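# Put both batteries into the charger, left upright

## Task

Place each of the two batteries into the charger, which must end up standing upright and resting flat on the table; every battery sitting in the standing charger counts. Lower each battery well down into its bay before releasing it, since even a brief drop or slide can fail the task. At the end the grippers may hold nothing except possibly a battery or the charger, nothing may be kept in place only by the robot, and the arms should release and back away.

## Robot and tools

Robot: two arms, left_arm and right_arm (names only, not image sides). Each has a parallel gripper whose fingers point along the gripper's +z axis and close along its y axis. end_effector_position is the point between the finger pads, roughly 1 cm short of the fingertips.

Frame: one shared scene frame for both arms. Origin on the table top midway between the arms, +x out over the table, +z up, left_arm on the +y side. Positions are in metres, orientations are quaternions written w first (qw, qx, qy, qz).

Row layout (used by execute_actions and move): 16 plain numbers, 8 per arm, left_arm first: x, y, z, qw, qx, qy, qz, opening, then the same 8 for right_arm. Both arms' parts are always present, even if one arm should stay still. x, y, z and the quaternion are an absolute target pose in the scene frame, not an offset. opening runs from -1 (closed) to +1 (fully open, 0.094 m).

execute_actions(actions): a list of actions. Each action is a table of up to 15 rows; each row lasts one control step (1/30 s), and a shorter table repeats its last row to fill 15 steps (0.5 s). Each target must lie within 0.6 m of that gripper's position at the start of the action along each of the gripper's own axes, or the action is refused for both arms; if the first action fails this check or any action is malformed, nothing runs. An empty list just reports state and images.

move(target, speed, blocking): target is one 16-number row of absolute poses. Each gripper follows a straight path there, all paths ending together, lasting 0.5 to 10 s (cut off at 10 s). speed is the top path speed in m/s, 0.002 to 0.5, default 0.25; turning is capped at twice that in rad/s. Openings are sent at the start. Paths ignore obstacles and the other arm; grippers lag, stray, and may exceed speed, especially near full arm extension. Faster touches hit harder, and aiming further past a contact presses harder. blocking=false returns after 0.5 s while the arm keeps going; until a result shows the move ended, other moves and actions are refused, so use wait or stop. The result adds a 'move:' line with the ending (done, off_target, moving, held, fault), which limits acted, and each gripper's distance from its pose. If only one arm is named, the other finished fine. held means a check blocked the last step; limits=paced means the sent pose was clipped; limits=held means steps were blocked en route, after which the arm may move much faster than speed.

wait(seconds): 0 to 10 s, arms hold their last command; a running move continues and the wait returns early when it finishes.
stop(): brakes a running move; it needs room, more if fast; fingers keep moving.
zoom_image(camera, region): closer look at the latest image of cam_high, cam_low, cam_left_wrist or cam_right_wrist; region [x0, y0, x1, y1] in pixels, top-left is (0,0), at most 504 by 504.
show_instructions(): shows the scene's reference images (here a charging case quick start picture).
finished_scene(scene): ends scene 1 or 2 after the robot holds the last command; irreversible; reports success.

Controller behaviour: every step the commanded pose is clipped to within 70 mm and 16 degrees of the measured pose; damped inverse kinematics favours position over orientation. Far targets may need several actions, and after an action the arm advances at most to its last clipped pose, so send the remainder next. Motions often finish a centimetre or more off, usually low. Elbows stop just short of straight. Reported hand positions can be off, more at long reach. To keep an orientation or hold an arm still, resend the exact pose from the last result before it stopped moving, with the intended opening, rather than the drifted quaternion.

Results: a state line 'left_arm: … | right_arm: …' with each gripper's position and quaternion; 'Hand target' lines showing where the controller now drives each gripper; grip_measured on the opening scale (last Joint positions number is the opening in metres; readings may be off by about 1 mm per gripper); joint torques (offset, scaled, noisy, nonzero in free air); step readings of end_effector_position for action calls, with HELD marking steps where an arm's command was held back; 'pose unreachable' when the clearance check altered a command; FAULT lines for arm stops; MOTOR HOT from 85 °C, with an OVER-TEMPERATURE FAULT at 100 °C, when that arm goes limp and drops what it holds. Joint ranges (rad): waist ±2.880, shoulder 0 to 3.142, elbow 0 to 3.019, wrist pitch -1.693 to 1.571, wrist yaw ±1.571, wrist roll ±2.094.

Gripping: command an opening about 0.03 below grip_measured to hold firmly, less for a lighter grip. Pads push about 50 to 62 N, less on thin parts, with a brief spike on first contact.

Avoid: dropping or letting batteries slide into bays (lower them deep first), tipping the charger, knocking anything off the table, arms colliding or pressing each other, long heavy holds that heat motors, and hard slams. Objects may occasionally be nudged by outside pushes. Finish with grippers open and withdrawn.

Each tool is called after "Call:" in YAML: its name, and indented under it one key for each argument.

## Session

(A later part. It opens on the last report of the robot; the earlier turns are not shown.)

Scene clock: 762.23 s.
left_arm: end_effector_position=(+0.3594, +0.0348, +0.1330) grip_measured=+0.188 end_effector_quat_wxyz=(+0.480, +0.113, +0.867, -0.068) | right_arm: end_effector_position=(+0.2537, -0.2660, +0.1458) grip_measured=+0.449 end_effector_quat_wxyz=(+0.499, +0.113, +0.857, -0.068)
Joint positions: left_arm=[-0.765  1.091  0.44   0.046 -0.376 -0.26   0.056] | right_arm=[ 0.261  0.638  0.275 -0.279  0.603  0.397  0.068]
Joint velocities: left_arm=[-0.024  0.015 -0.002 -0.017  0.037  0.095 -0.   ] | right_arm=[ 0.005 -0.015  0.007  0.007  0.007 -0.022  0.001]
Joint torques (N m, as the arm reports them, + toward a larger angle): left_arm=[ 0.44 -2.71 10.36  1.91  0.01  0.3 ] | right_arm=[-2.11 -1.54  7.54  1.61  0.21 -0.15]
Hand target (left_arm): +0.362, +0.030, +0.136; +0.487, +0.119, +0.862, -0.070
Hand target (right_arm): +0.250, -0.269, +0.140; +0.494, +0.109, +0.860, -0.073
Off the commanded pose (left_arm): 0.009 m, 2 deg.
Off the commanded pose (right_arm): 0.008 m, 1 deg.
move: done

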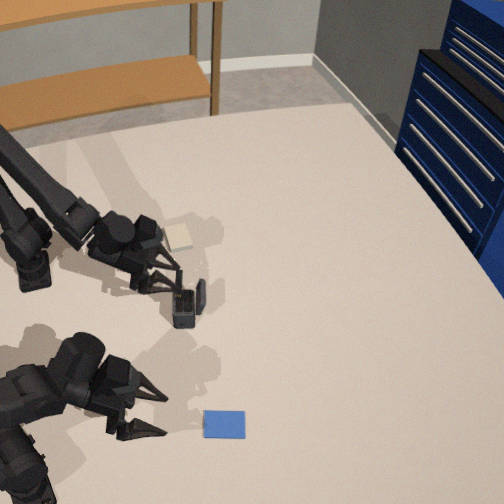

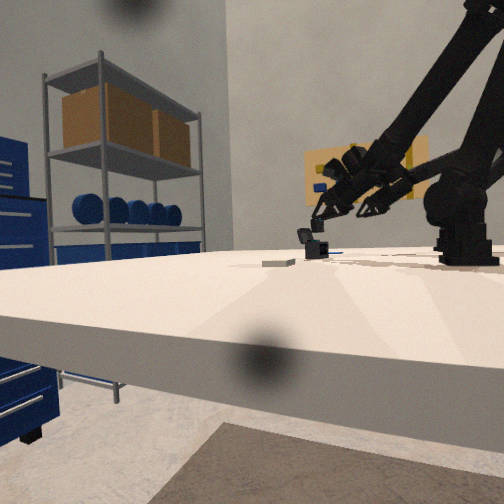

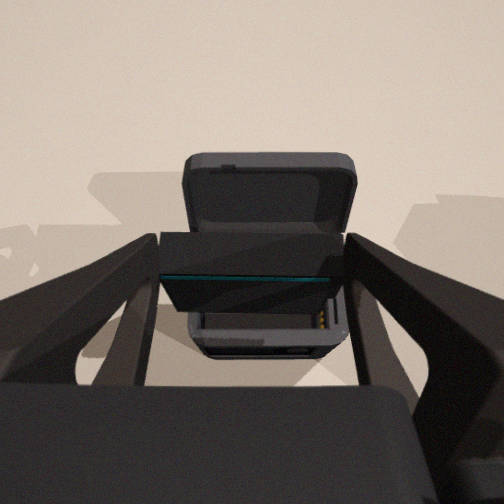

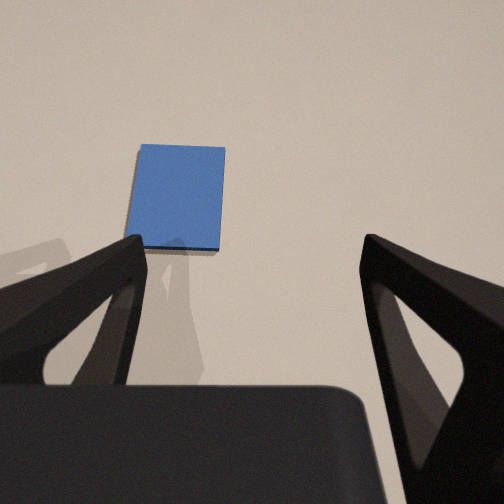

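Call:
execute_actions:
  actions:
    - [[0.3615,0.030,0.134,0.489,0.118,0.861,-0.069,0.16,0.25,-0.269,0.14,0.494,0.109,0.860,-0.073,0.45],[0.361,0.0297,0.132,0.491,0.117,0.860,-0.068,0.16,0.25,-0.269,0.14,0.494,0.109,0.860,-0.073,0.45],[0.3604,0.0294,0.1295,0.493,0.116,0.8593,-0.067,0.16,0.25,-0.269,0.14,0.494,0.109,0.860,-0.073,0.45],[0.3598,0.0291,0.127,0.495,0.115,0.8585,-0.0658,0.16,0.25,-0.269,0.14,0.494,0.109,0.860,-0.073,0.45],[0.3592,0.0287,0.1245,0.497,0.114,0.8575,-0.0646,0.16,0.25,-0.269,0.14,0.494,0.109,0.860,-0.073,0.45],[0.3586,0.0284,0.122,0.499,0.113,0.8566,-0.0634,0.16,0.25,-0.269,0.14,0.494,0.109,0.860,-0.073,0.45],[0.358,0.0281,0.1195,0.501,0.112,0.8557,-0.0622,0.16,0.25,-0.269,0.14,0.494,0.109,0.860,-0.073,0.45],[0.3574,0.0278,0.117,0.503,0.111,0.8548,-0.061,0.16,0.25,-0.269,0.14,0.494,0.109,0.860,-0.073,0.45],[0.3568,0.0274,0.1145,0.505,0.110,0.8539,-0.060,0.16,0.25,-0.269,0.14,0.494,0.109,0.860,-0.073,0.45],[0.3562,0.0271,0.112,0.5065,0.1093,0.8531,-0.059,0.16,0.25,-0.269,0.14,0.494,0.109,0.860,-0.073,0.45],[0.3557,0.0268,0.110,0.508,0.1086,0.8524,-0.058,0.16,0.25,-0.269,0.14,0.494,0.109,0.860,-0.073,0.45],[0.3552,0.0266,0.1085,0.509,0.1082,0.852,-0.0574,0.16,0.25,-0.269,0.14,0.494,0.109,0.860,-0.073,0.45],[0.3549,0.0264,0.1075,0.5098,0.1079,0.8516,-0.057,0.16,0.25,-0.269,0.14,0.494,0.109,0.860,-0.073,0.45],[0.3548,0.0264,0.107,0.5098,0.1079,0.8516,-0.057,0.16,0.25,-0.269,0.14,0.494,0.109,0.860,-0.073,0.45],[0.3548,0.0264,0.107,0.5098,0.1079,0.8516,-0.057,0.16,0.25,-0.269,0.14,0.494,0.109,0.860,-0.073,0.45]]

Scene clock: 836.47 s.
left_arm: end_effector_position=(+0.3533, +0.0326, +0.1046) grip_measured=+0.188 end_effector_quat_wxyz=(+0.501, +0.110, +0.857, -0.049) | right_arm: end_effector_position=(+0.2537, -0.2660, +0.1458) grip_measured=+0.449 end_effector_quat_wxyz=(+0.499, +0.113, +0.857, -0.068)
Joint positions: left_arm=[-0.815  1.19   0.378  0.228 -0.466 -0.258  0.056] | right_arm=[ 0.261  0.638  0.275 -0.279  0.603  0.396  0.068]
Joint velocities: left_arm=[-0.024  0.093  0.017  0.173 -0.037 -0.037 -0.001] | right_arm=[-0.005 -0.005 -0.007  0.012  0.007 -0.051  0.   ]
Joint torques (N m, as the arm reports them, + toward a larger angle): left_arm=[ 0.1  -3.43  9.1   1.67 -0.18  0.05] | right_arm=[-1.87 -1.63  7.54  1.51  0.25 -0.13]
Hand target (left_arm): +0.355, +0.026, +0.107; +0.509, +0.108, +0.852, -0.057
Hand target (right_arm): +0.250, -0.269, +0.140; +0.494, +0.109, +0.860, -0.073
Off the commanded pose (left_arm): 0.007 m, 2 deg.
Off the commanded pose (right_arm): 0.007 m, 1 deg.
Step readings (end_effector_position):
0: left_arm (+0.3594, +0.0348, +0.1330) | right_arm (+0.2537, -0.2660, +0.1458)
1: left_arm (+0.3596, +0.0348, +0.1331) | right_arm (+0.2537, -0.2660, +0.1458)
2: left_arm (+0.3598, +0.0354, +0.1332) | right_arm (+0.2537, -0.2660, +0.1458)
4: left_arm (+0.3603, +0.0365, +0.1323) | right_arm (+0.2537, -0.2660, +0.1458)
8: left_arm (+0.3579, +0.0362, +0.1225) | right_arm (+0.2537, -0.2660, +0.1458)
15: end_effector_position above

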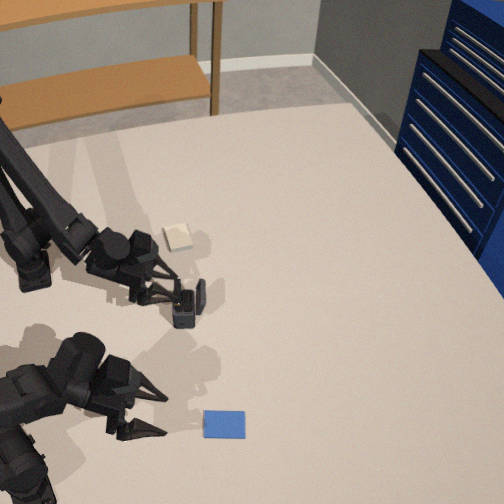

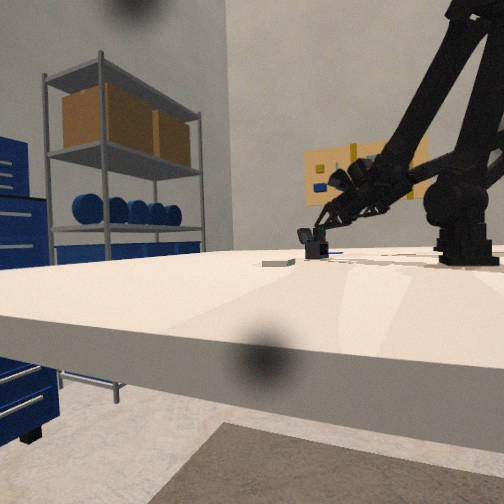

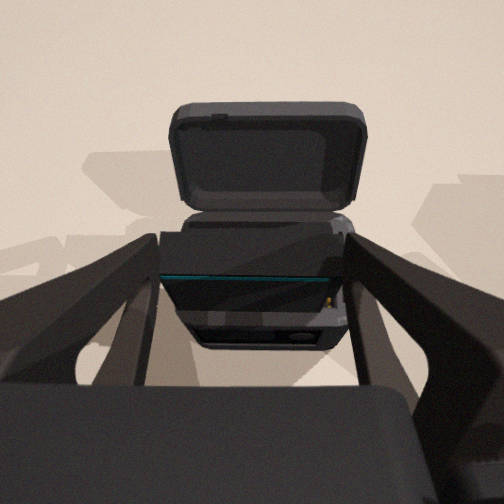

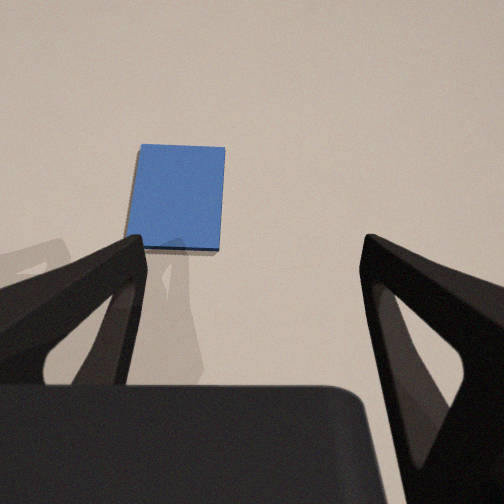

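Call:
execute_actions:
  actions: []

Call:
zoom_image:
  camera: "cam_left_wrist"
  region: [140, 190, 380, 370]

Scene clock: 838.17 s.
left_arm: end_effector_position=(+0.3538, +0.0317, +0.1049) grip_measured=+0.188 end_effector_quat_wxyz=(+0.503, +0.109, +0.856, -0.050) | right_arm: end_effector_position=(+0.2537, -0.2660, +0.1458) grip_measured=+0.449 end_effector_quat_wxyz=(+0.499, +0.113, +0.857, -0.068)
Joint positions: left_arm=[-0.815  1.193  0.378  0.235 -0.466 -0.258  0.056] | right_arm=[ 0.261  0.638  0.275 -0.279  0.603  0.396  0.068]
Joint velocities: left_arm=[-0.005  0.005 -0.002 -0.017  0.022  0.051 -0.001] | right_arm=[-0.005 -0.015 -0.002 -0.012 -0.022 -0.066 -0.001]
Joint torques (N m, as the arm reports them, + toward a larger angle): left_arm=[ 0.01 -3.07  9.05  1.95 -0.24  0.05] | right_arm=[-1.93 -1.66  7.54  1.49  0.25 -0.14]
Hand target (left_arm): +0.355, +0.027, +0.107; +0.509, +0.108, +0.852, -0.057
Hand target (right_arm): +0.250, -0.269, +0.140; +0.494, +0.109, +0.860, -0.073
Off the commanded pose (left_arm): 0.006 m, 1 deg.
Off the commanded pose (right_arm): 0.007 m, 1 deg.

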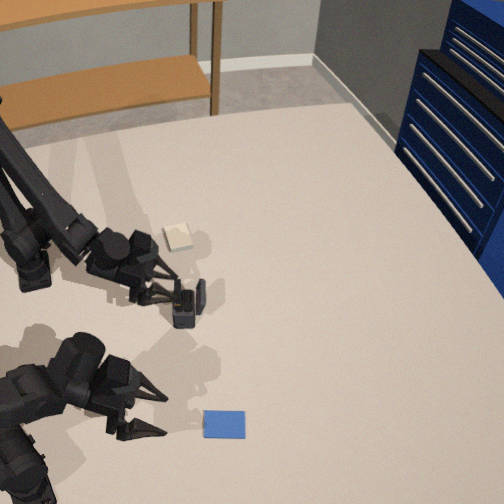

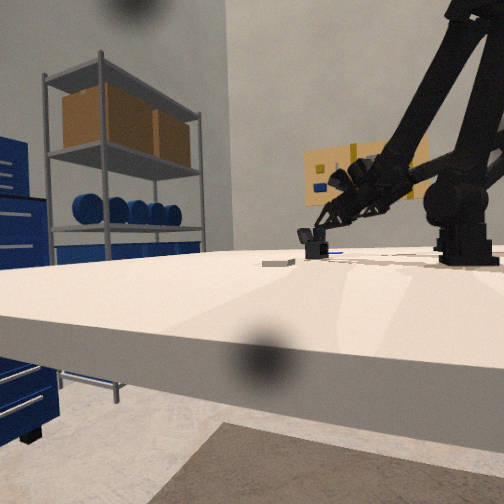

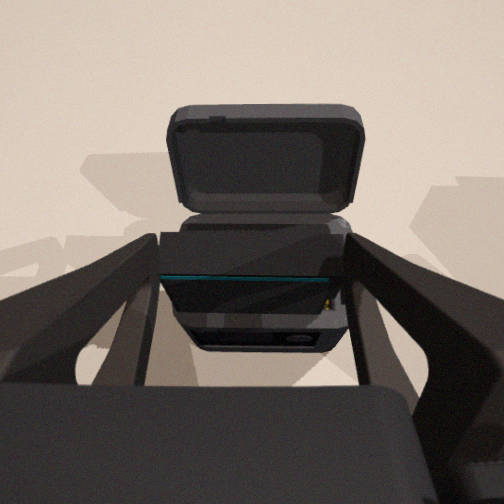

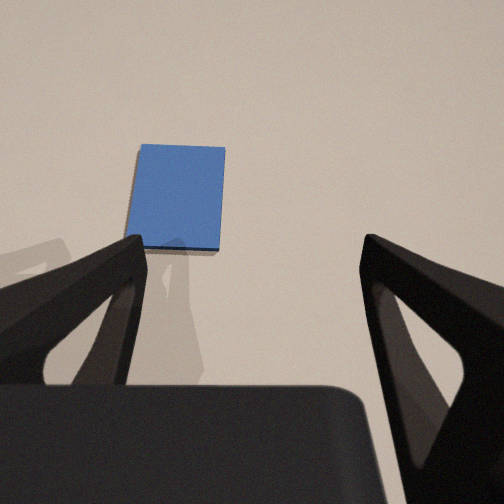

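Region (140, 190, 380, 370) of cam_left_wrist's 504x504 image, scaled by 2.100, with more detail than that image has; it fills the top 378 rows of this view, and the rest is white.

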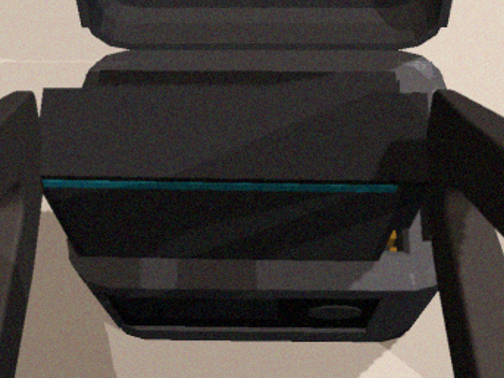

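Call:
zoom_image:
  camera: "cam_left_wrist"
  region: [295, 275, 355, 355]

Call:
zoom_image:
  camera: "cam_left_wrist"
  region: [155, 275, 215, 355]

Call:
zoom_image:
  camera: "cam_low"
  region: [290, 205, 350, 265]

Region (295, 275, 355, 355) of cam_left_wrist's 504x504 image, scaled by 6.300, with more detail than that image has; it fills the left 378 columns of this view, and the rest is white.

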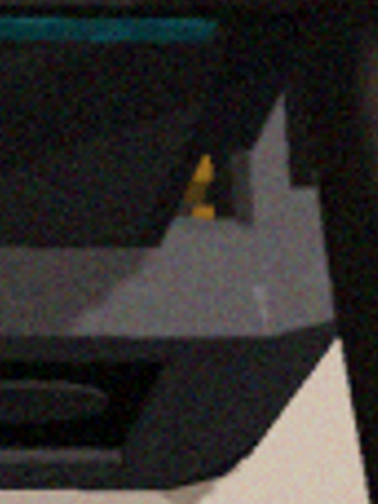

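Region (155, 275, 215, 355) of cam_left_wrist's 504x504 image, scaled by 6.300, with more detail than that image has; it fills the left 378 columns of this view, and the rest is white.

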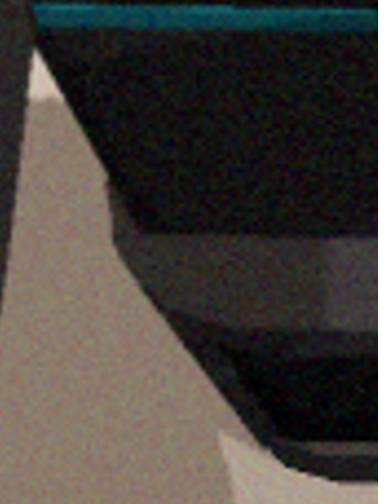

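Region (290, 205, 350, 265) of cam_low's 504x504 image, scaled by 8.400, with more detail than that image has.

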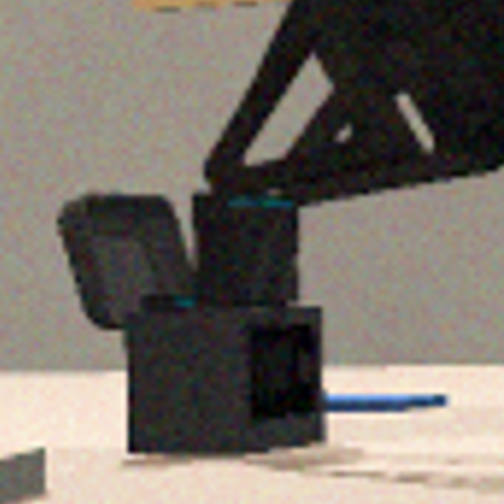

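Call:
execute_actions:
  actions:
    - [[0.355,0.0262,0.1074,0.5107,0.1075,0.8511,-0.0577,0.16,0.25,-0.269,0.14,0.494,0.109,0.860,-0.073,0.45],[0.3552,0.026,0.1079,0.5116,0.1071,0.8505,-0.0584,0.16,0.25,-0.269,0.14,0.494,0.109,0.860,-0.073,0.45],[0.3554,0.0258,0.1083,0.5125,0.1067,0.85,-0.059,0.16,0.25,-0.269,0.14,0.494,0.109,0.860,-0.073,0.45],[0.3556,0.0256,0.1088,0.5134,0.1063,0.8495,-0.0597,0.16,0.25,-0.269,0.14,0.494,0.109,0.860,-0.073,0.45],[0.3559,0.0254,0.1092,0.5143,0.1058,0.8489,-0.0604,0.16,0.25,-0.269,0.14,0.494,0.109,0.860,-0.073,0.45],[0.3561,0.0252,0.1096,0.5152,0.1054,0.8484,-0.0611,0.16,0.25,-0.269,0.14,0.494,0.109,0.860,-0.073,0.45],[0.3563,0.025,0.1101,0.5161,0.105,0.8478,-0.0617,0.16,0.25,-0.269,0.14,0.494,0.109,0.860,-0.073,0.45],[0.3565,0.0248,0.1105,0.517,0.1046,0.8473,-0.0624,0.16,0.25,-0.269,0.14,0.494,0.109,0.860,-0.073,0.45],[0.3563,0.0246,0.1105,0.517,0.1049,0.8473,-0.0626,0.16,0.25,-0.269,0.14,0.494,0.109,0.860,-0.073,0.45],[0.3562,0.0244,0.1105,0.517,0.1051,0.8472,-0.0627,0.16,0.25,-0.269,0.14,0.494,0.109,0.860,-0.073,0.45],[0.3561,0.0242,0.1105,0.517,0.1054,0.8472,-0.0629,0.16,0.25,-0.269,0.14,0.494,0.109,0.860,-0.073,0.45],[0.3559,0.024,0.1105,0.5169,0.1056,0.8471,-0.063,0.16,0.25,-0.269,0.14,0.494,0.109,0.860,-0.073,0.45],[0.3558,0.0238,0.1105,0.5169,0.1059,0.8471,-0.0632,0.16,0.25,-0.269,0.14,0.494,0.109,0.860,-0.073,0.45]]

Call:
zoom_image:
  camera: "cam_left_wrist"
  region: [295, 275, 355, 355]

Call:
zoom_image:
  camera: "cam_left_wrist"
  region: [155, 275, 215, 355]

Scene clock: 868.63 s.
left_arm: end_effector_position=(+0.3548, +0.0298, +0.1086) grip_measured=+0.188 end_effector_quat_wxyz=(+0.511, +0.106, +0.851, -0.056) | right_arm: end_effector_position=(+0.2537, -0.2660, +0.1458) grip_measured=+0.449 end_effector_quat_wxyz=(+0.499, +0.113, +0.857, -0.068)
Joint positions: left_arm=[-0.817  1.193  0.375  0.262 -0.466 -0.258  0.056] | right_arm=[ 0.261  0.638  0.275 -0.279  0.603  0.396  0.068]
Joint velocities: left_arm=[-0.024 -0.015  0.017 -0.007  0.066 -0.037  0.   ] | right_arm=[-0.015 -0.005 -0.002 -0.022 -0.037  0.007 -0.001]
Joint torques (N m, as the arm reports them, + toward a larger angle): left_arm=[-0.49 -3.02  9.13  1.98 -0.25  0.07] | right_arm=[-1.92 -1.6   7.52  1.49  0.26 -0.13]
Hand target (left_arm): +0.356, +0.024, +0.111; +0.517, +0.106, +0.847, -0.063
Hand target (right_arm): +0.250, -0.269, +0.140; +0.494, +0.109, +0.860, -0.073
Off the commanded pose (left_arm): 0.006 m, 1 deg.
Off the commanded pose (right_arm): 0.007 m, 1 deg.
Step readings (end_effector_position):
0: left_arm (+0.3538, +0.0317, +0.1049) | right_arm (+0.2537, -0.2660, +0.1458)
1: left_arm (+0.3539, +0.0316, +0.1052) | right_arm (+0.2537, -0.2660, +0.1458)
2: left_arm (+0.3538, +0.0316, +0.1053) | right_arm (+0.2537, -0.2660, +0.1458)
4: left_arm (+0.3540, +0.0315, +0.1058) | right_arm (+0.2537, -0.2660, +0.1458)
8: left_arm (+0.3546, +0.0309, +0.1073) | right_arm (+0.2537, -0.2660, +0.1458)
15: end_effector_position above

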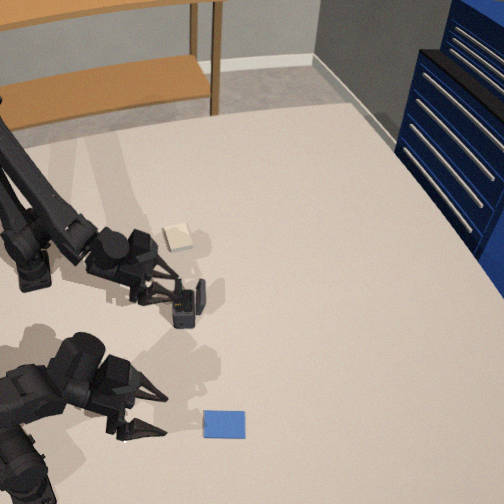

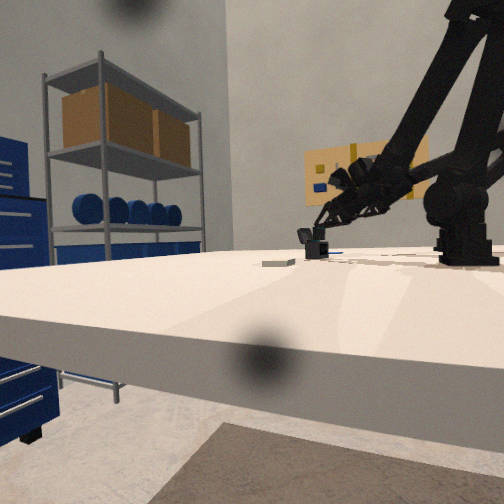

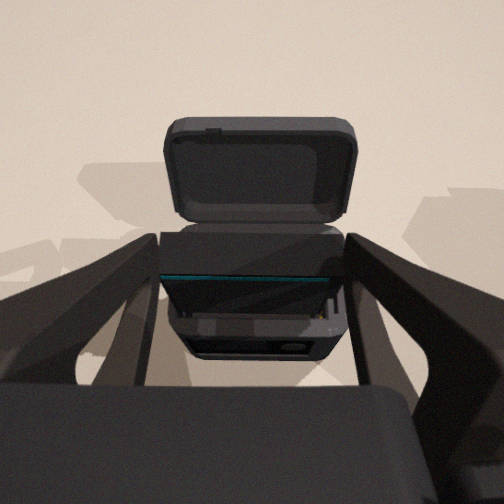

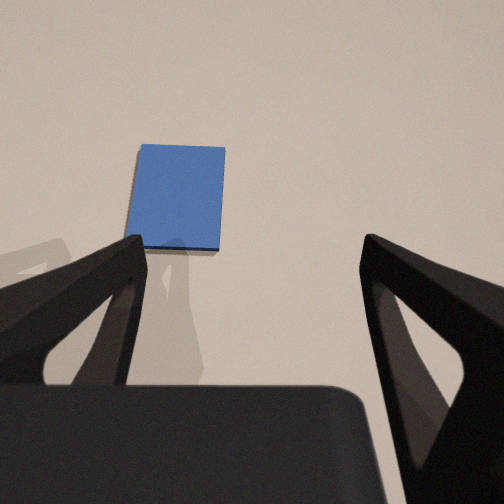

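Region (295, 275, 355, 355) of cam_left_wrist's 504x504 image, scaled by 6.300, with more detail than that image has; it fills the left 378 columns of this view, and the rest is white.

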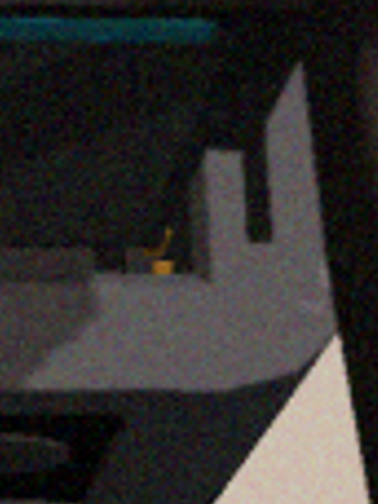

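Region (155, 275, 215, 355) of cam_left_wrist's 504x504 image, scaled by 6.300, with more detail than that image has; it fills the left 378 columns of this view, and the rest is white.

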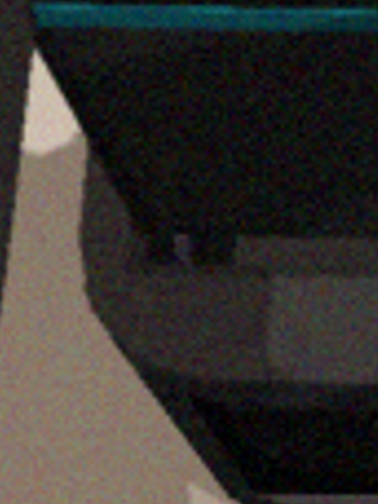

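Call:
execute_actions:
  actions: []

Scene clock: 875.80 s.
left_arm: end_effector_position=(+0.3546, +0.0296, +0.1086) grip_measured=+0.188 end_effector_quat_wxyz=(+0.511, +0.107, +0.851, -0.057) | right_arm: end_effector_position=(+0.2537, -0.2660, +0.1458) grip_measured=+0.449 end_effector_quat_wxyz=(+0.499, +0.113, +0.857, -0.068)
Joint positions: left_arm=[-0.818  1.193  0.375  0.262 -0.466 -0.258  0.056] | right_arm=[ 0.261  0.638  0.275 -0.279  0.603  0.396  0.068]
Joint velocities: left_arm=[-0.015 -0.005  0.007  0.002  0.007  0.007  0.   ] | right_arm=[-0.015 -0.005 -0.007 -0.007  0.007 -0.022 -0.   ]
Joint torques (N m, as the arm reports them, + toward a larger angle): left_arm=[-0.03 -3.04  9.14  1.96 -0.25  0.07] | right_arm=[-1.97 -1.62  7.53  1.52  0.25 -0.13]
Hand target (left_arm): +0.356, +0.024, +0.111; +0.517, +0.106, +0.847, -0.063
Hand target (right_arm): +0.250, -0.269, +0.140; +0.494, +0.109, +0.860, -0.073
Off the commanded pose (left_arm): 0.006 m, 1 deg.
Off the commanded pose (right_arm): 0.007 m, 1 deg.

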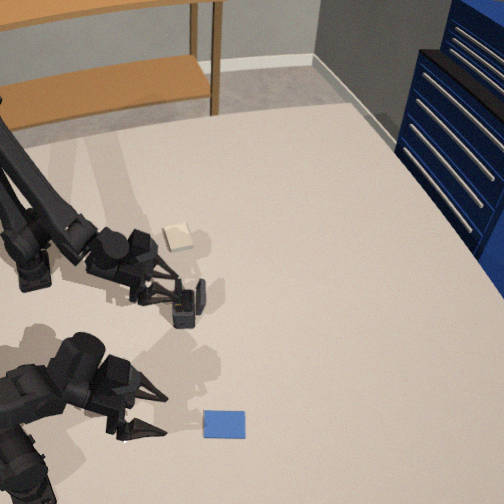

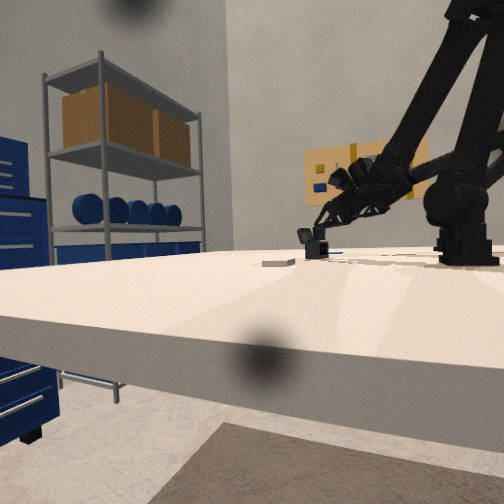

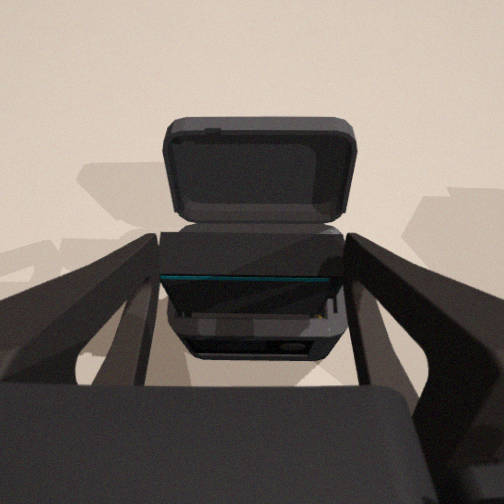

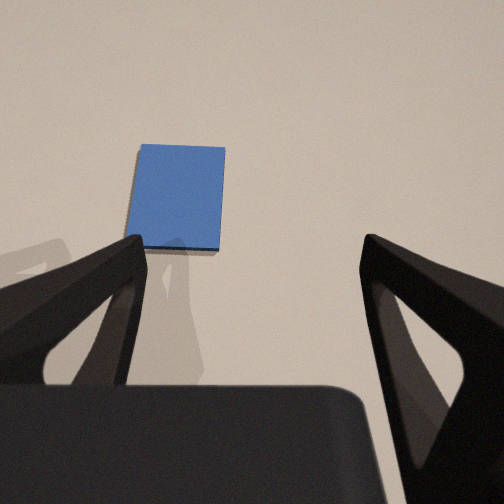

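Call:
zoom_image:
  camera: "cam_left_wrist"
  region: [150, 260, 360, 365]

Region (150, 260, 360, 365) of cam_left_wrist's 504x504 image, scaled by 2.400, with more detail than that image has.

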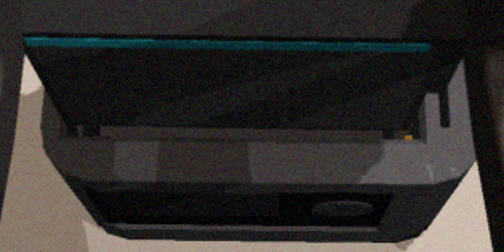

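Call:
zoom_image:
  camera: "cam_left_wrist"
  region: [160, 290, 220, 335]

Call:
zoom_image:
  camera: "cam_left_wrist"
  region: [290, 290, 350, 335]

Region (160, 290, 220, 335) of cam_left_wrist's 504x504 image, scaled by 8.400, with more detail than that image has; it fills the top 378 rows of this view, and the rest is white.

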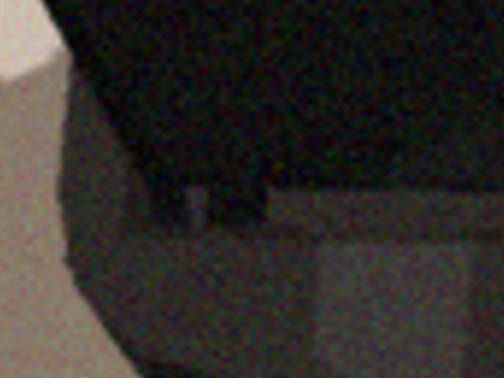

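Region (290, 290, 350, 335) of cam_left_wrist's 504x504 image, scaled by 8.400, with more detail than that image has; it fills the top 378 rows of this view, and the rest is white.

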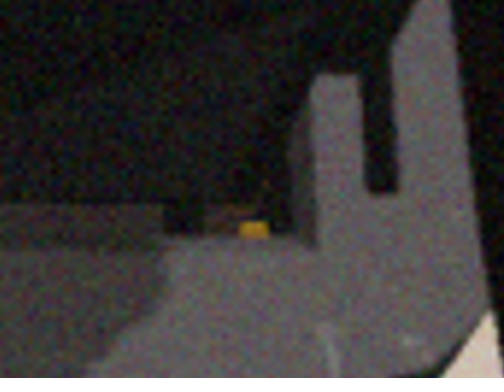

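Call:
execute_actions:
  actions:
    - [[0.3558,0.0234,0.1103,0.5169,0.1059,0.8471,-0.0632,0.16,0.25,-0.269,0.14,0.494,0.109,0.860,-0.073,0.45],[0.3558,0.0230,0.1100,0.5169,0.1059,0.8471,-0.0632,0.16,0.25,-0.269,0.14,0.494,0.109,0.860,-0.073,0.45],[0.3558,0.0228,0.1097,0.5169,0.1059,0.8471,-0.0632,0.16,0.25,-0.269,0.14,0.494,0.109,0.860,-0.073,0.45],[0.3558,0.0228,0.1094,0.5169,0.1059,0.8471,-0.0632,0.16,0.25,-0.269,0.14,0.494,0.109,0.860,-0.073,0.45],[0.3558,0.0228,0.1091,0.5169,0.1059,0.8471,-0.0632,0.16,0.25,-0.269,0.14,0.494,0.109,0.860,-0.073,0.45],[0.3558,0.0228,0.1088,0.5169,0.1059,0.8471,-0.0632,0.16,0.25,-0.269,0.14,0.494,0.109,0.860,-0.073,0.45],[0.3558,0.0228,0.1085,0.5169,0.1059,0.8471,-0.0632,0.16,0.25,-0.269,0.14,0.494,0.109,0.860,-0.073,0.45],[0.3558,0.0228,0.1082,0.5169,0.1059,0.8471,-0.0632,0.16,0.25,-0.269,0.14,0.494,0.109,0.860,-0.073,0.45],[0.3558,0.0228,0.1080,0.5169,0.1059,0.8471,-0.0632,0.16,0.25,-0.269,0.14,0.494,0.109,0.860,-0.073,0.45]]

Scene clock: 890.20 s.
left_arm: end_effector_position=(+0.3549, +0.0280, +0.1066) grip_measured=+0.188 end_effector_quat_wxyz=(+0.511, +0.108, +0.851, -0.057) | right_arm: end_effector_position=(+0.2537, -0.2660, +0.1458) grip_measured=+0.449 end_effector_quat_wxyz=(+0.499, +0.113, +0.857, -0.068)
Joint positions: left_arm=[-0.82   1.204  0.375  0.274 -0.467 -0.258  0.056] | right_arm=[ 0.261  0.638  0.275 -0.279  0.603  0.396  0.068]
Joint velocities: left_arm=[-0.005 -0.015  0.007 -0.002  0.007 -0.037 -0.   ] | right_arm=[-0.005  0.005 -0.007  0.012  0.007  0.066  0.   ]
Joint torques (N m, as the arm reports them, + toward a larger angle): left_arm=[ 0.   -3.16  8.91  1.91 -0.29  0.05] | right_arm=[-1.97 -1.58  7.54  1.48  0.25 -0.13]
Hand target (left_arm): +0.356, +0.023, +0.108; +0.517, +0.106, +0.847, -0.063
Hand target (right_arm): +0.250, -0.269, +0.140; +0.494, +0.109, +0.860, -0.073
Off the commanded pose (left_arm): 0.005 m, 1 deg.
Off the commanded pose (right_arm): 0.007 m, 1 deg.
Step readings (end_effector_position):
0: left_arm (+0.3546, +0.0296, +0.1086) | right_arm (+0.2537, -0.2660, +0.1458)
1: left_arm (+0.3546, +0.0296, +0.1086) | right_arm (+0.2537, -0.2660, +0.1458)
2: left_arm (+0.3546, +0.0295, +0.1087) | right_arm (+0.2537, -0.2660, +0.1458)
4: left_arm (+0.3546, +0.0291, +0.1085) | right_arm (+0.2537, -0.2660, +0.1458)
8: left_arm (+0.3547, +0.0284, +0.1075) | right_arm (+0.2537, -0.2660, +0.1458)
15: end_effector_position above

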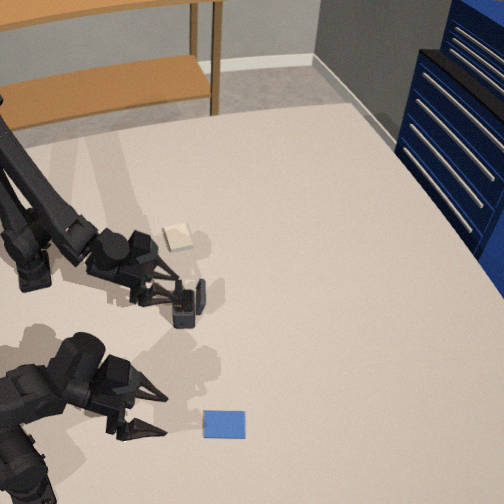

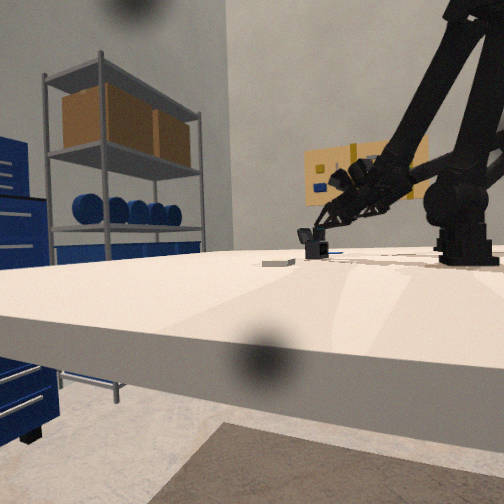

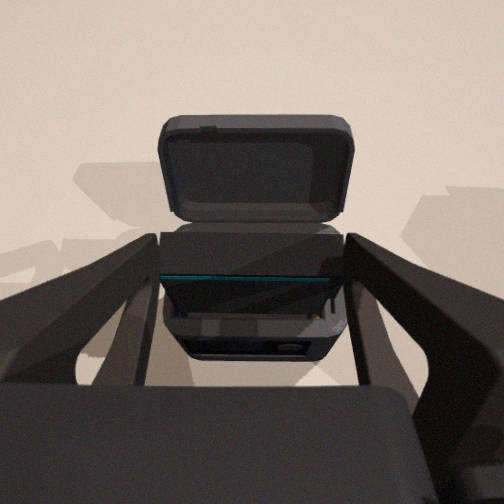

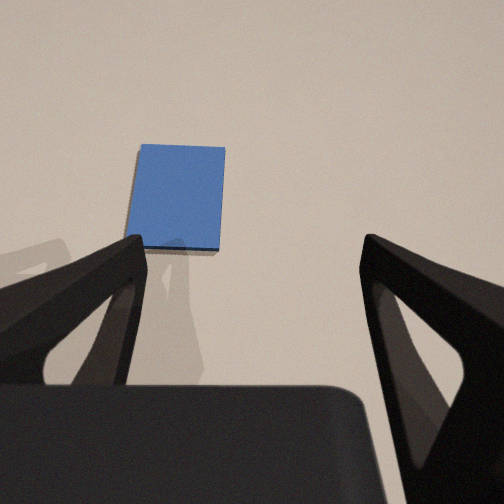

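Call:
zoom_image:
  camera: "cam_left_wrist"
  region: [160, 290, 220, 335]

Call:
zoom_image:
  camera: "cam_left_wrist"
  region: [290, 290, 350, 335]

Region (160, 290, 220, 335) of cam_left_wrist's 504x504 image, scaled by 8.400, with more detail than that image has; it fills the top 378 rows of this view, and the rest is white.

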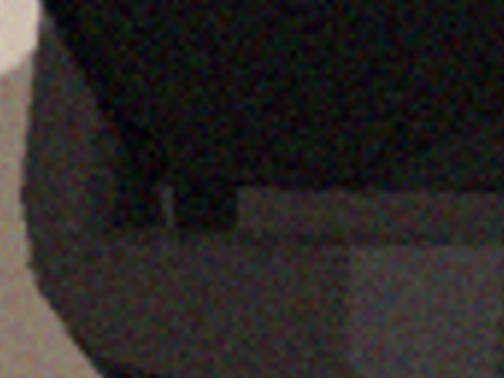

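Region (290, 290, 350, 335) of cam_left_wrist's 504x504 image, scaled by 8.400, with more detail than that image has; it fills the top 378 rows of this view, and the rest is white.

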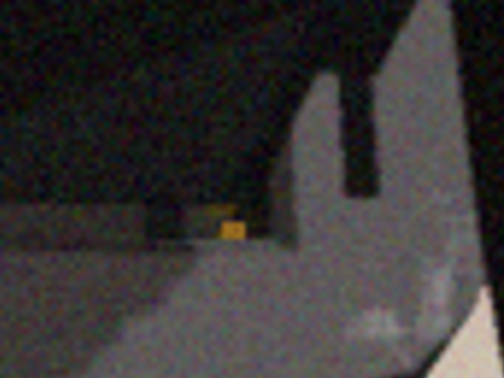

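Call:
execute_actions:
  actions:
    - [[0.3556,0.0230,0.1079,0.5169,0.1059,0.8471,-0.0632,0.16,0.25,-0.269,0.14,0.494,0.109,0.860,-0.073,0.45],[0.3554,0.0232,0.1077,0.5169,0.1059,0.8471,-0.0632,0.16,0.25,-0.269,0.14,0.494,0.109,0.860,-0.073,0.45],[0.3552,0.0234,0.1075,0.5169,0.1059,0.8471,-0.0632,0.16,0.25,-0.269,0.14,0.494,0.109,0.860,-0.073,0.45],[0.3552,0.0234,0.1073,0.5169,0.1059,0.8471,-0.0632,0.16,0.25,-0.269,0.14,0.494,0.109,0.860,-0.073,0.45],[0.3552,0.0234,0.1071,0.5169,0.1059,0.8471,-0.0632,0.16,0.25,-0.269,0.14,0.494,0.109,0.860,-0.073,0.45],[0.3552,0.0234,0.1069,0.5169,0.1059,0.8471,-0.0632,0.16,0.25,-0.269,0.14,0.494,0.109,0.860,-0.073,0.45],[0.3552,0.0234,0.1068,0.5169,0.1059,0.8471,-0.0632,0.16,0.25,-0.269,0.14,0.494,0.109,0.860,-0.073,0.45]]

Scene clock: 907.50 s.
left_arm: end_effector_position=(+0.3540, +0.0290, +0.1052) grip_measured=+0.188 end_effector_quat_wxyz=(+0.511, +0.107, +0.851, -0.057) | right_arm: end_effector_position=(+0.2537, -0.2660, +0.1458) grip_measured=+0.449 end_effector_quat_wxyz=(+0.499, +0.113, +0.857, -0.068)
Joint positions: left_arm=[-0.82   1.205  0.37   0.28  -0.467 -0.258  0.056] | right_arm=[ 0.261  0.638  0.275 -0.279  0.603  0.396  0.068]
Joint velocities: left_arm=[ 0.005 -0.005  0.007 -0.012 -0.007  0.007 -0.   ] | right_arm=[ 0.005 -0.005 -0.012  0.017 -0.066 -0.022 -0.001]
Joint torques (N m, as the arm reports them, + toward a larger angle): left_arm=[-0.06 -3.03  9.05  1.84 -0.3   0.05] | right_arm=[-1.94 -1.62  7.53  1.51  0.25 -0.13]
Hand target (left_arm): +0.355, +0.023, +0.107; +0.517, +0.106, +0.847, -0.063
Hand target (right_arm): +0.250, -0.269, +0.140; +0.494, +0.109, +0.860, -0.073
Off the commanded pose (left_arm): 0.006 m, 1 deg.
Off the commanded pose (right_arm): 0.007 m, 1 deg.
Step readings (end_effector_position):
0: left_arm (+0.3549, +0.0280, +0.1067) | right_arm (+0.2537, -0.2660, +0.1458)
1: left_arm (+0.3549, +0.0280, +0.1067) | right_arm (+0.2537, -0.2660, +0.1458)
2: left_arm (+0.3549, +0.0280, +0.1067) | right_arm (+0.2537, -0.2660, +0.1458)
4: left_arm (+0.3548, +0.0282, +0.1065) | right_arm (+0.2537, -0.2660, +0.1458)
8: left_arm (+0.3540, +0.0290, +0.1055) | right_arm (+0.2537, -0.2660, +0.1458)
15: end_effector_position above

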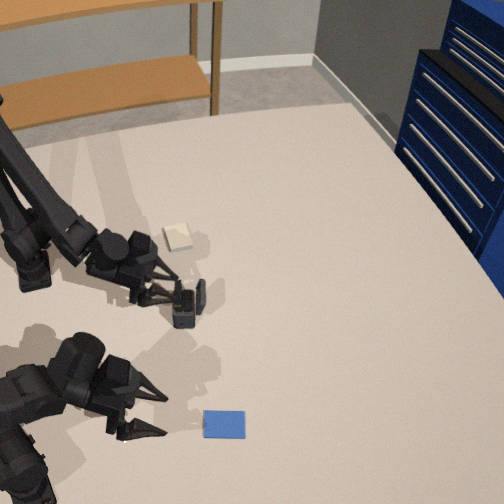

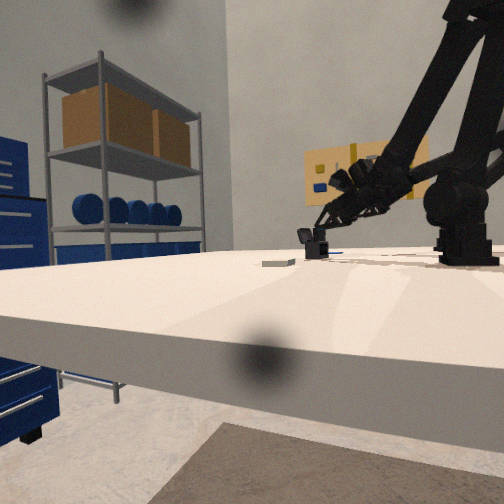

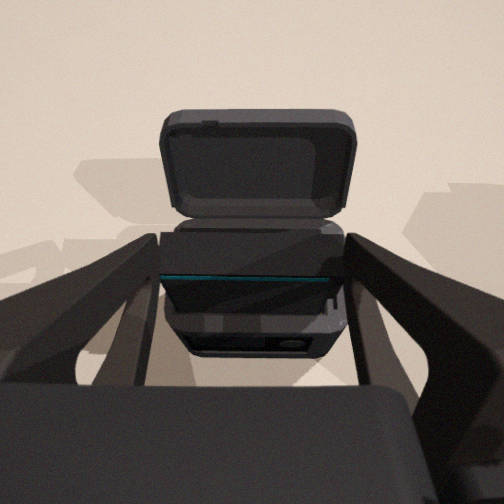

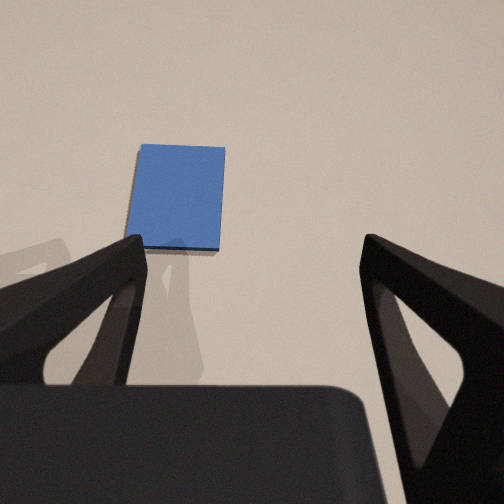

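Call:
zoom_image:
  camera: "cam_left_wrist"
  region: [160, 290, 220, 335]

Call:
zoom_image:
  camera: "cam_left_wrist"
  region: [290, 290, 350, 335]

Region (160, 290, 220, 335) of cam_left_wrist's 504x504 image, scaled by 8.400, with more detail than that image has; it fills the top 378 rows of this view, and the rest is white.

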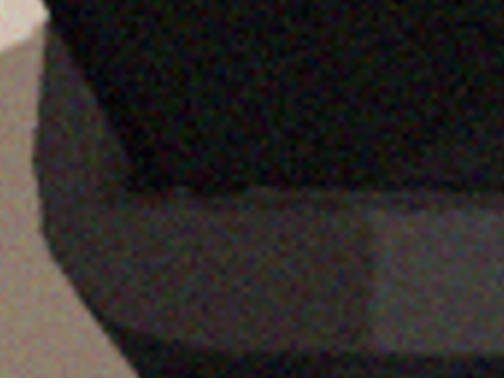

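Region (290, 290, 350, 335) of cam_left_wrist's 504x504 image, scaled by 8.400, with more detail than that image has; it fills the top 378 rows of this view, and the rest is white.

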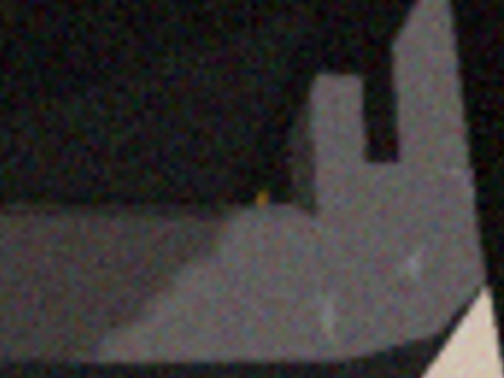

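Call:
execute_actions:
  actions:
    - [[0.35544,0.02317,0.1073,0.5179,0.1054,0.8465,-0.0640,0.16,0.25,-0.269,0.14,0.494,0.109,0.860,-0.073,0.45],[0.35544,0.02317,0.1073,0.5179,0.1054,0.8465,-0.0640,0.16,0.25,-0.269,0.14,0.494,0.109,0.860,-0.073,0.45],[0.35549,0.02312,0.1070,0.5179,0.1054,0.8465,-0.0640,0.16,0.25,-0.269,0.14,0.494,0.109,0.860,-0.073,0.45],[0.35554,0.02307,0.1067,0.5179,0.1054,0.8465,-0.0640,0.16,0.25,-0.269,0.14,0.494,0.109,0.860,-0.073,0.45],[0.35559,0.02302,0.1064,0.5179,0.1054,0.8465,-0.0640,0.16,0.25,-0.269,0.14,0.494,0.109,0.860,-0.073,0.45],[0.35564,0.02297,0.1061,0.5179,0.1054,0.8465,-0.0640,0.16,0.25,-0.269,0.14,0.494,0.109,0.860,-0.073,0.45],[0.3557,0.02292,0.1058,0.5179,0.1054,0.8465,-0.0640,0.16,0.25,-0.269,0.14,0.494,0.109,0.860,-0.073,0.45],[0.3557,0.0229,0.1055,0.5179,0.1054,0.8465,-0.0640,0.16,0.25,-0.269,0.14,0.494,0.109,0.860,-0.073,0.45],[0.3557,0.0229,0.1052,0.5179,0.1054,0.8465,-0.0640,0.16,0.25,-0.269,0.14,0.494,0.109,0.860,-0.073,0.45],[0.3557,0.0229,0.1049,0.5179,0.1054,0.8465,-0.0640,0.16,0.25,-0.269,0.14,0.494,0.109,0.860,-0.073,0.45],[0.3557,0.0229,0.1046,0.5179,0.1054,0.8465,-0.0640,0.16,0.25,-0.269,0.14,0.494,0.109,0.860,-0.073,0.45]]

Scene clock: 934.67 s.
left_arm: end_effector_position=(+0.3551, +0.0279, +0.1035) grip_measured=+0.188 end_effector_quat_wxyz=(+0.512, +0.107, +0.850, -0.058) | right_arm: end_effector_position=(+0.2537, -0.2660, +0.1458) grip_measured=+0.449 end_effector_quat_wxyz=(+0.499, +0.113, +0.857, -0.068)
Joint positions: left_arm=[-0.82   1.217  0.37   0.295 -0.467 -0.258  0.056] | right_arm=[ 0.261  0.638  0.275 -0.279  0.603  0.396  0.068]
Joint velocities: left_arm=[ 0.005 -0.005 -0.002  0.007  0.007  0.081 -0.001] | right_arm=[-0.024 -0.005  0.002 -0.007  0.066  0.066 -0.   ]
Joint torques (N m, as the arm reports them, + toward a larger angle): left_arm=[-0.02 -3.28  8.72  1.89 -0.29  0.05] | right_arm=[-1.9  -1.67  7.51  1.51  0.25 -0.13]
Hand target (left_arm): +0.356, +0.023, +0.105; +0.518, +0.106, +0.847, -0.064
Hand target (right_arm): +0.250, -0.269, +0.140; +0.494, +0.109, +0.860, -0.073
Off the commanded pose (left_arm): 0.005 m, 1 deg.
Off the commanded pose (right_arm): 0.007 m, 1 deg.
Step readings (end_effector_position):
0: left_arm (+0.3540, +0.0290, +0.1052) | right_arm (+0.2537, -0.2660, +0.1458)
1: left_arm (+0.3540, +0.0290, +0.1053) | right_arm (+0.2537, -0.2660, +0.1458)
2: left_arm (+0.3541, +0.0289, +0.1053) | right_arm (+0.2537, -0.2660, +0.1458)
4: left_arm (+0.3542, +0.0287, +0.1056) | right_arm (+0.2537, -0.2660, +0.1458)
8: left_arm (+0.3547, +0.0283, +0.1051) | right_arm (+0.2537, -0.2660, +0.1458)
15: end_effector_position above

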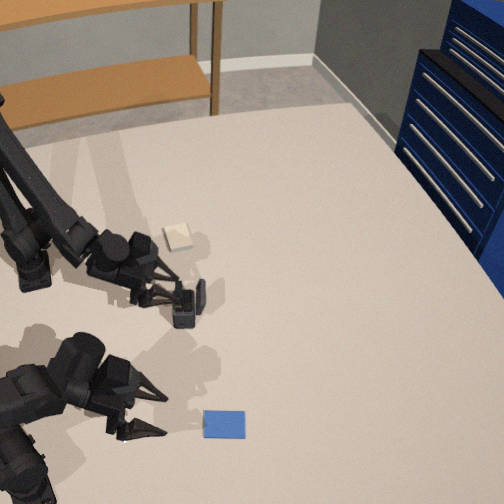

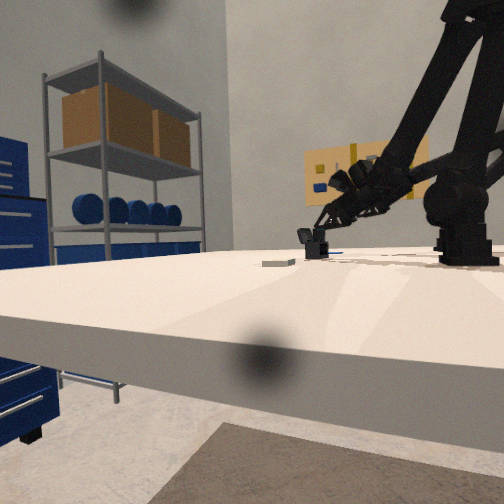

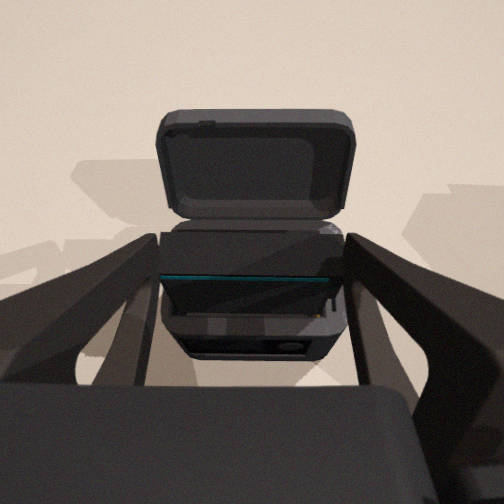

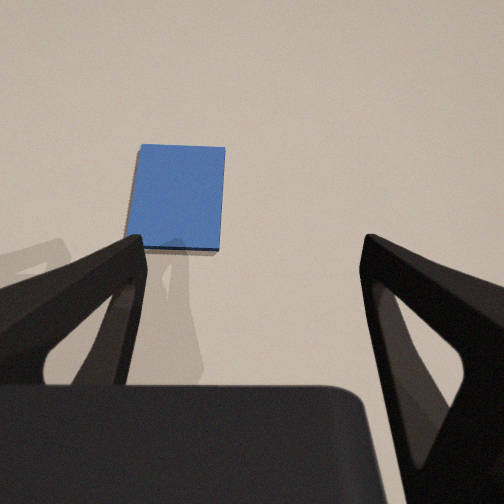

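Call:
zoom_image:
  camera: "cam_left_wrist"
  region: [160, 290, 220, 335]

Call:
zoom_image:
  camera: "cam_left_wrist"
  region: [290, 290, 350, 335]

Region (160, 290, 220, 335) of cam_left_wrist's 504x504 image, scaled by 8.400, with more detail than that image has; it fills the top 378 rows of this view, and the rest is white.

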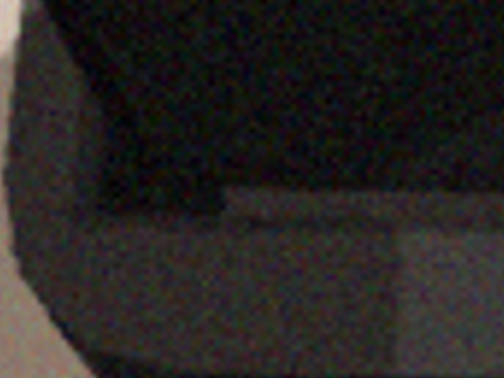

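Region (290, 290, 350, 335) of cam_left_wrist's 504x504 image, scaled by 8.400, with more detail than that image has; it fills the top 378 rows of this view, and the rest is white.

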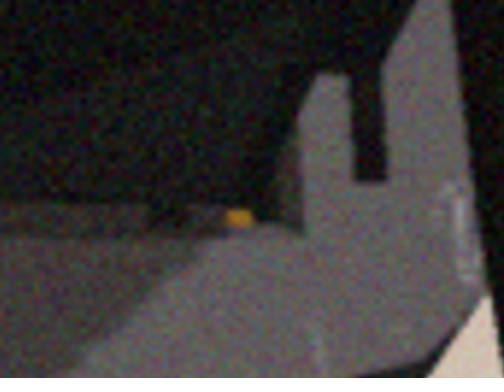

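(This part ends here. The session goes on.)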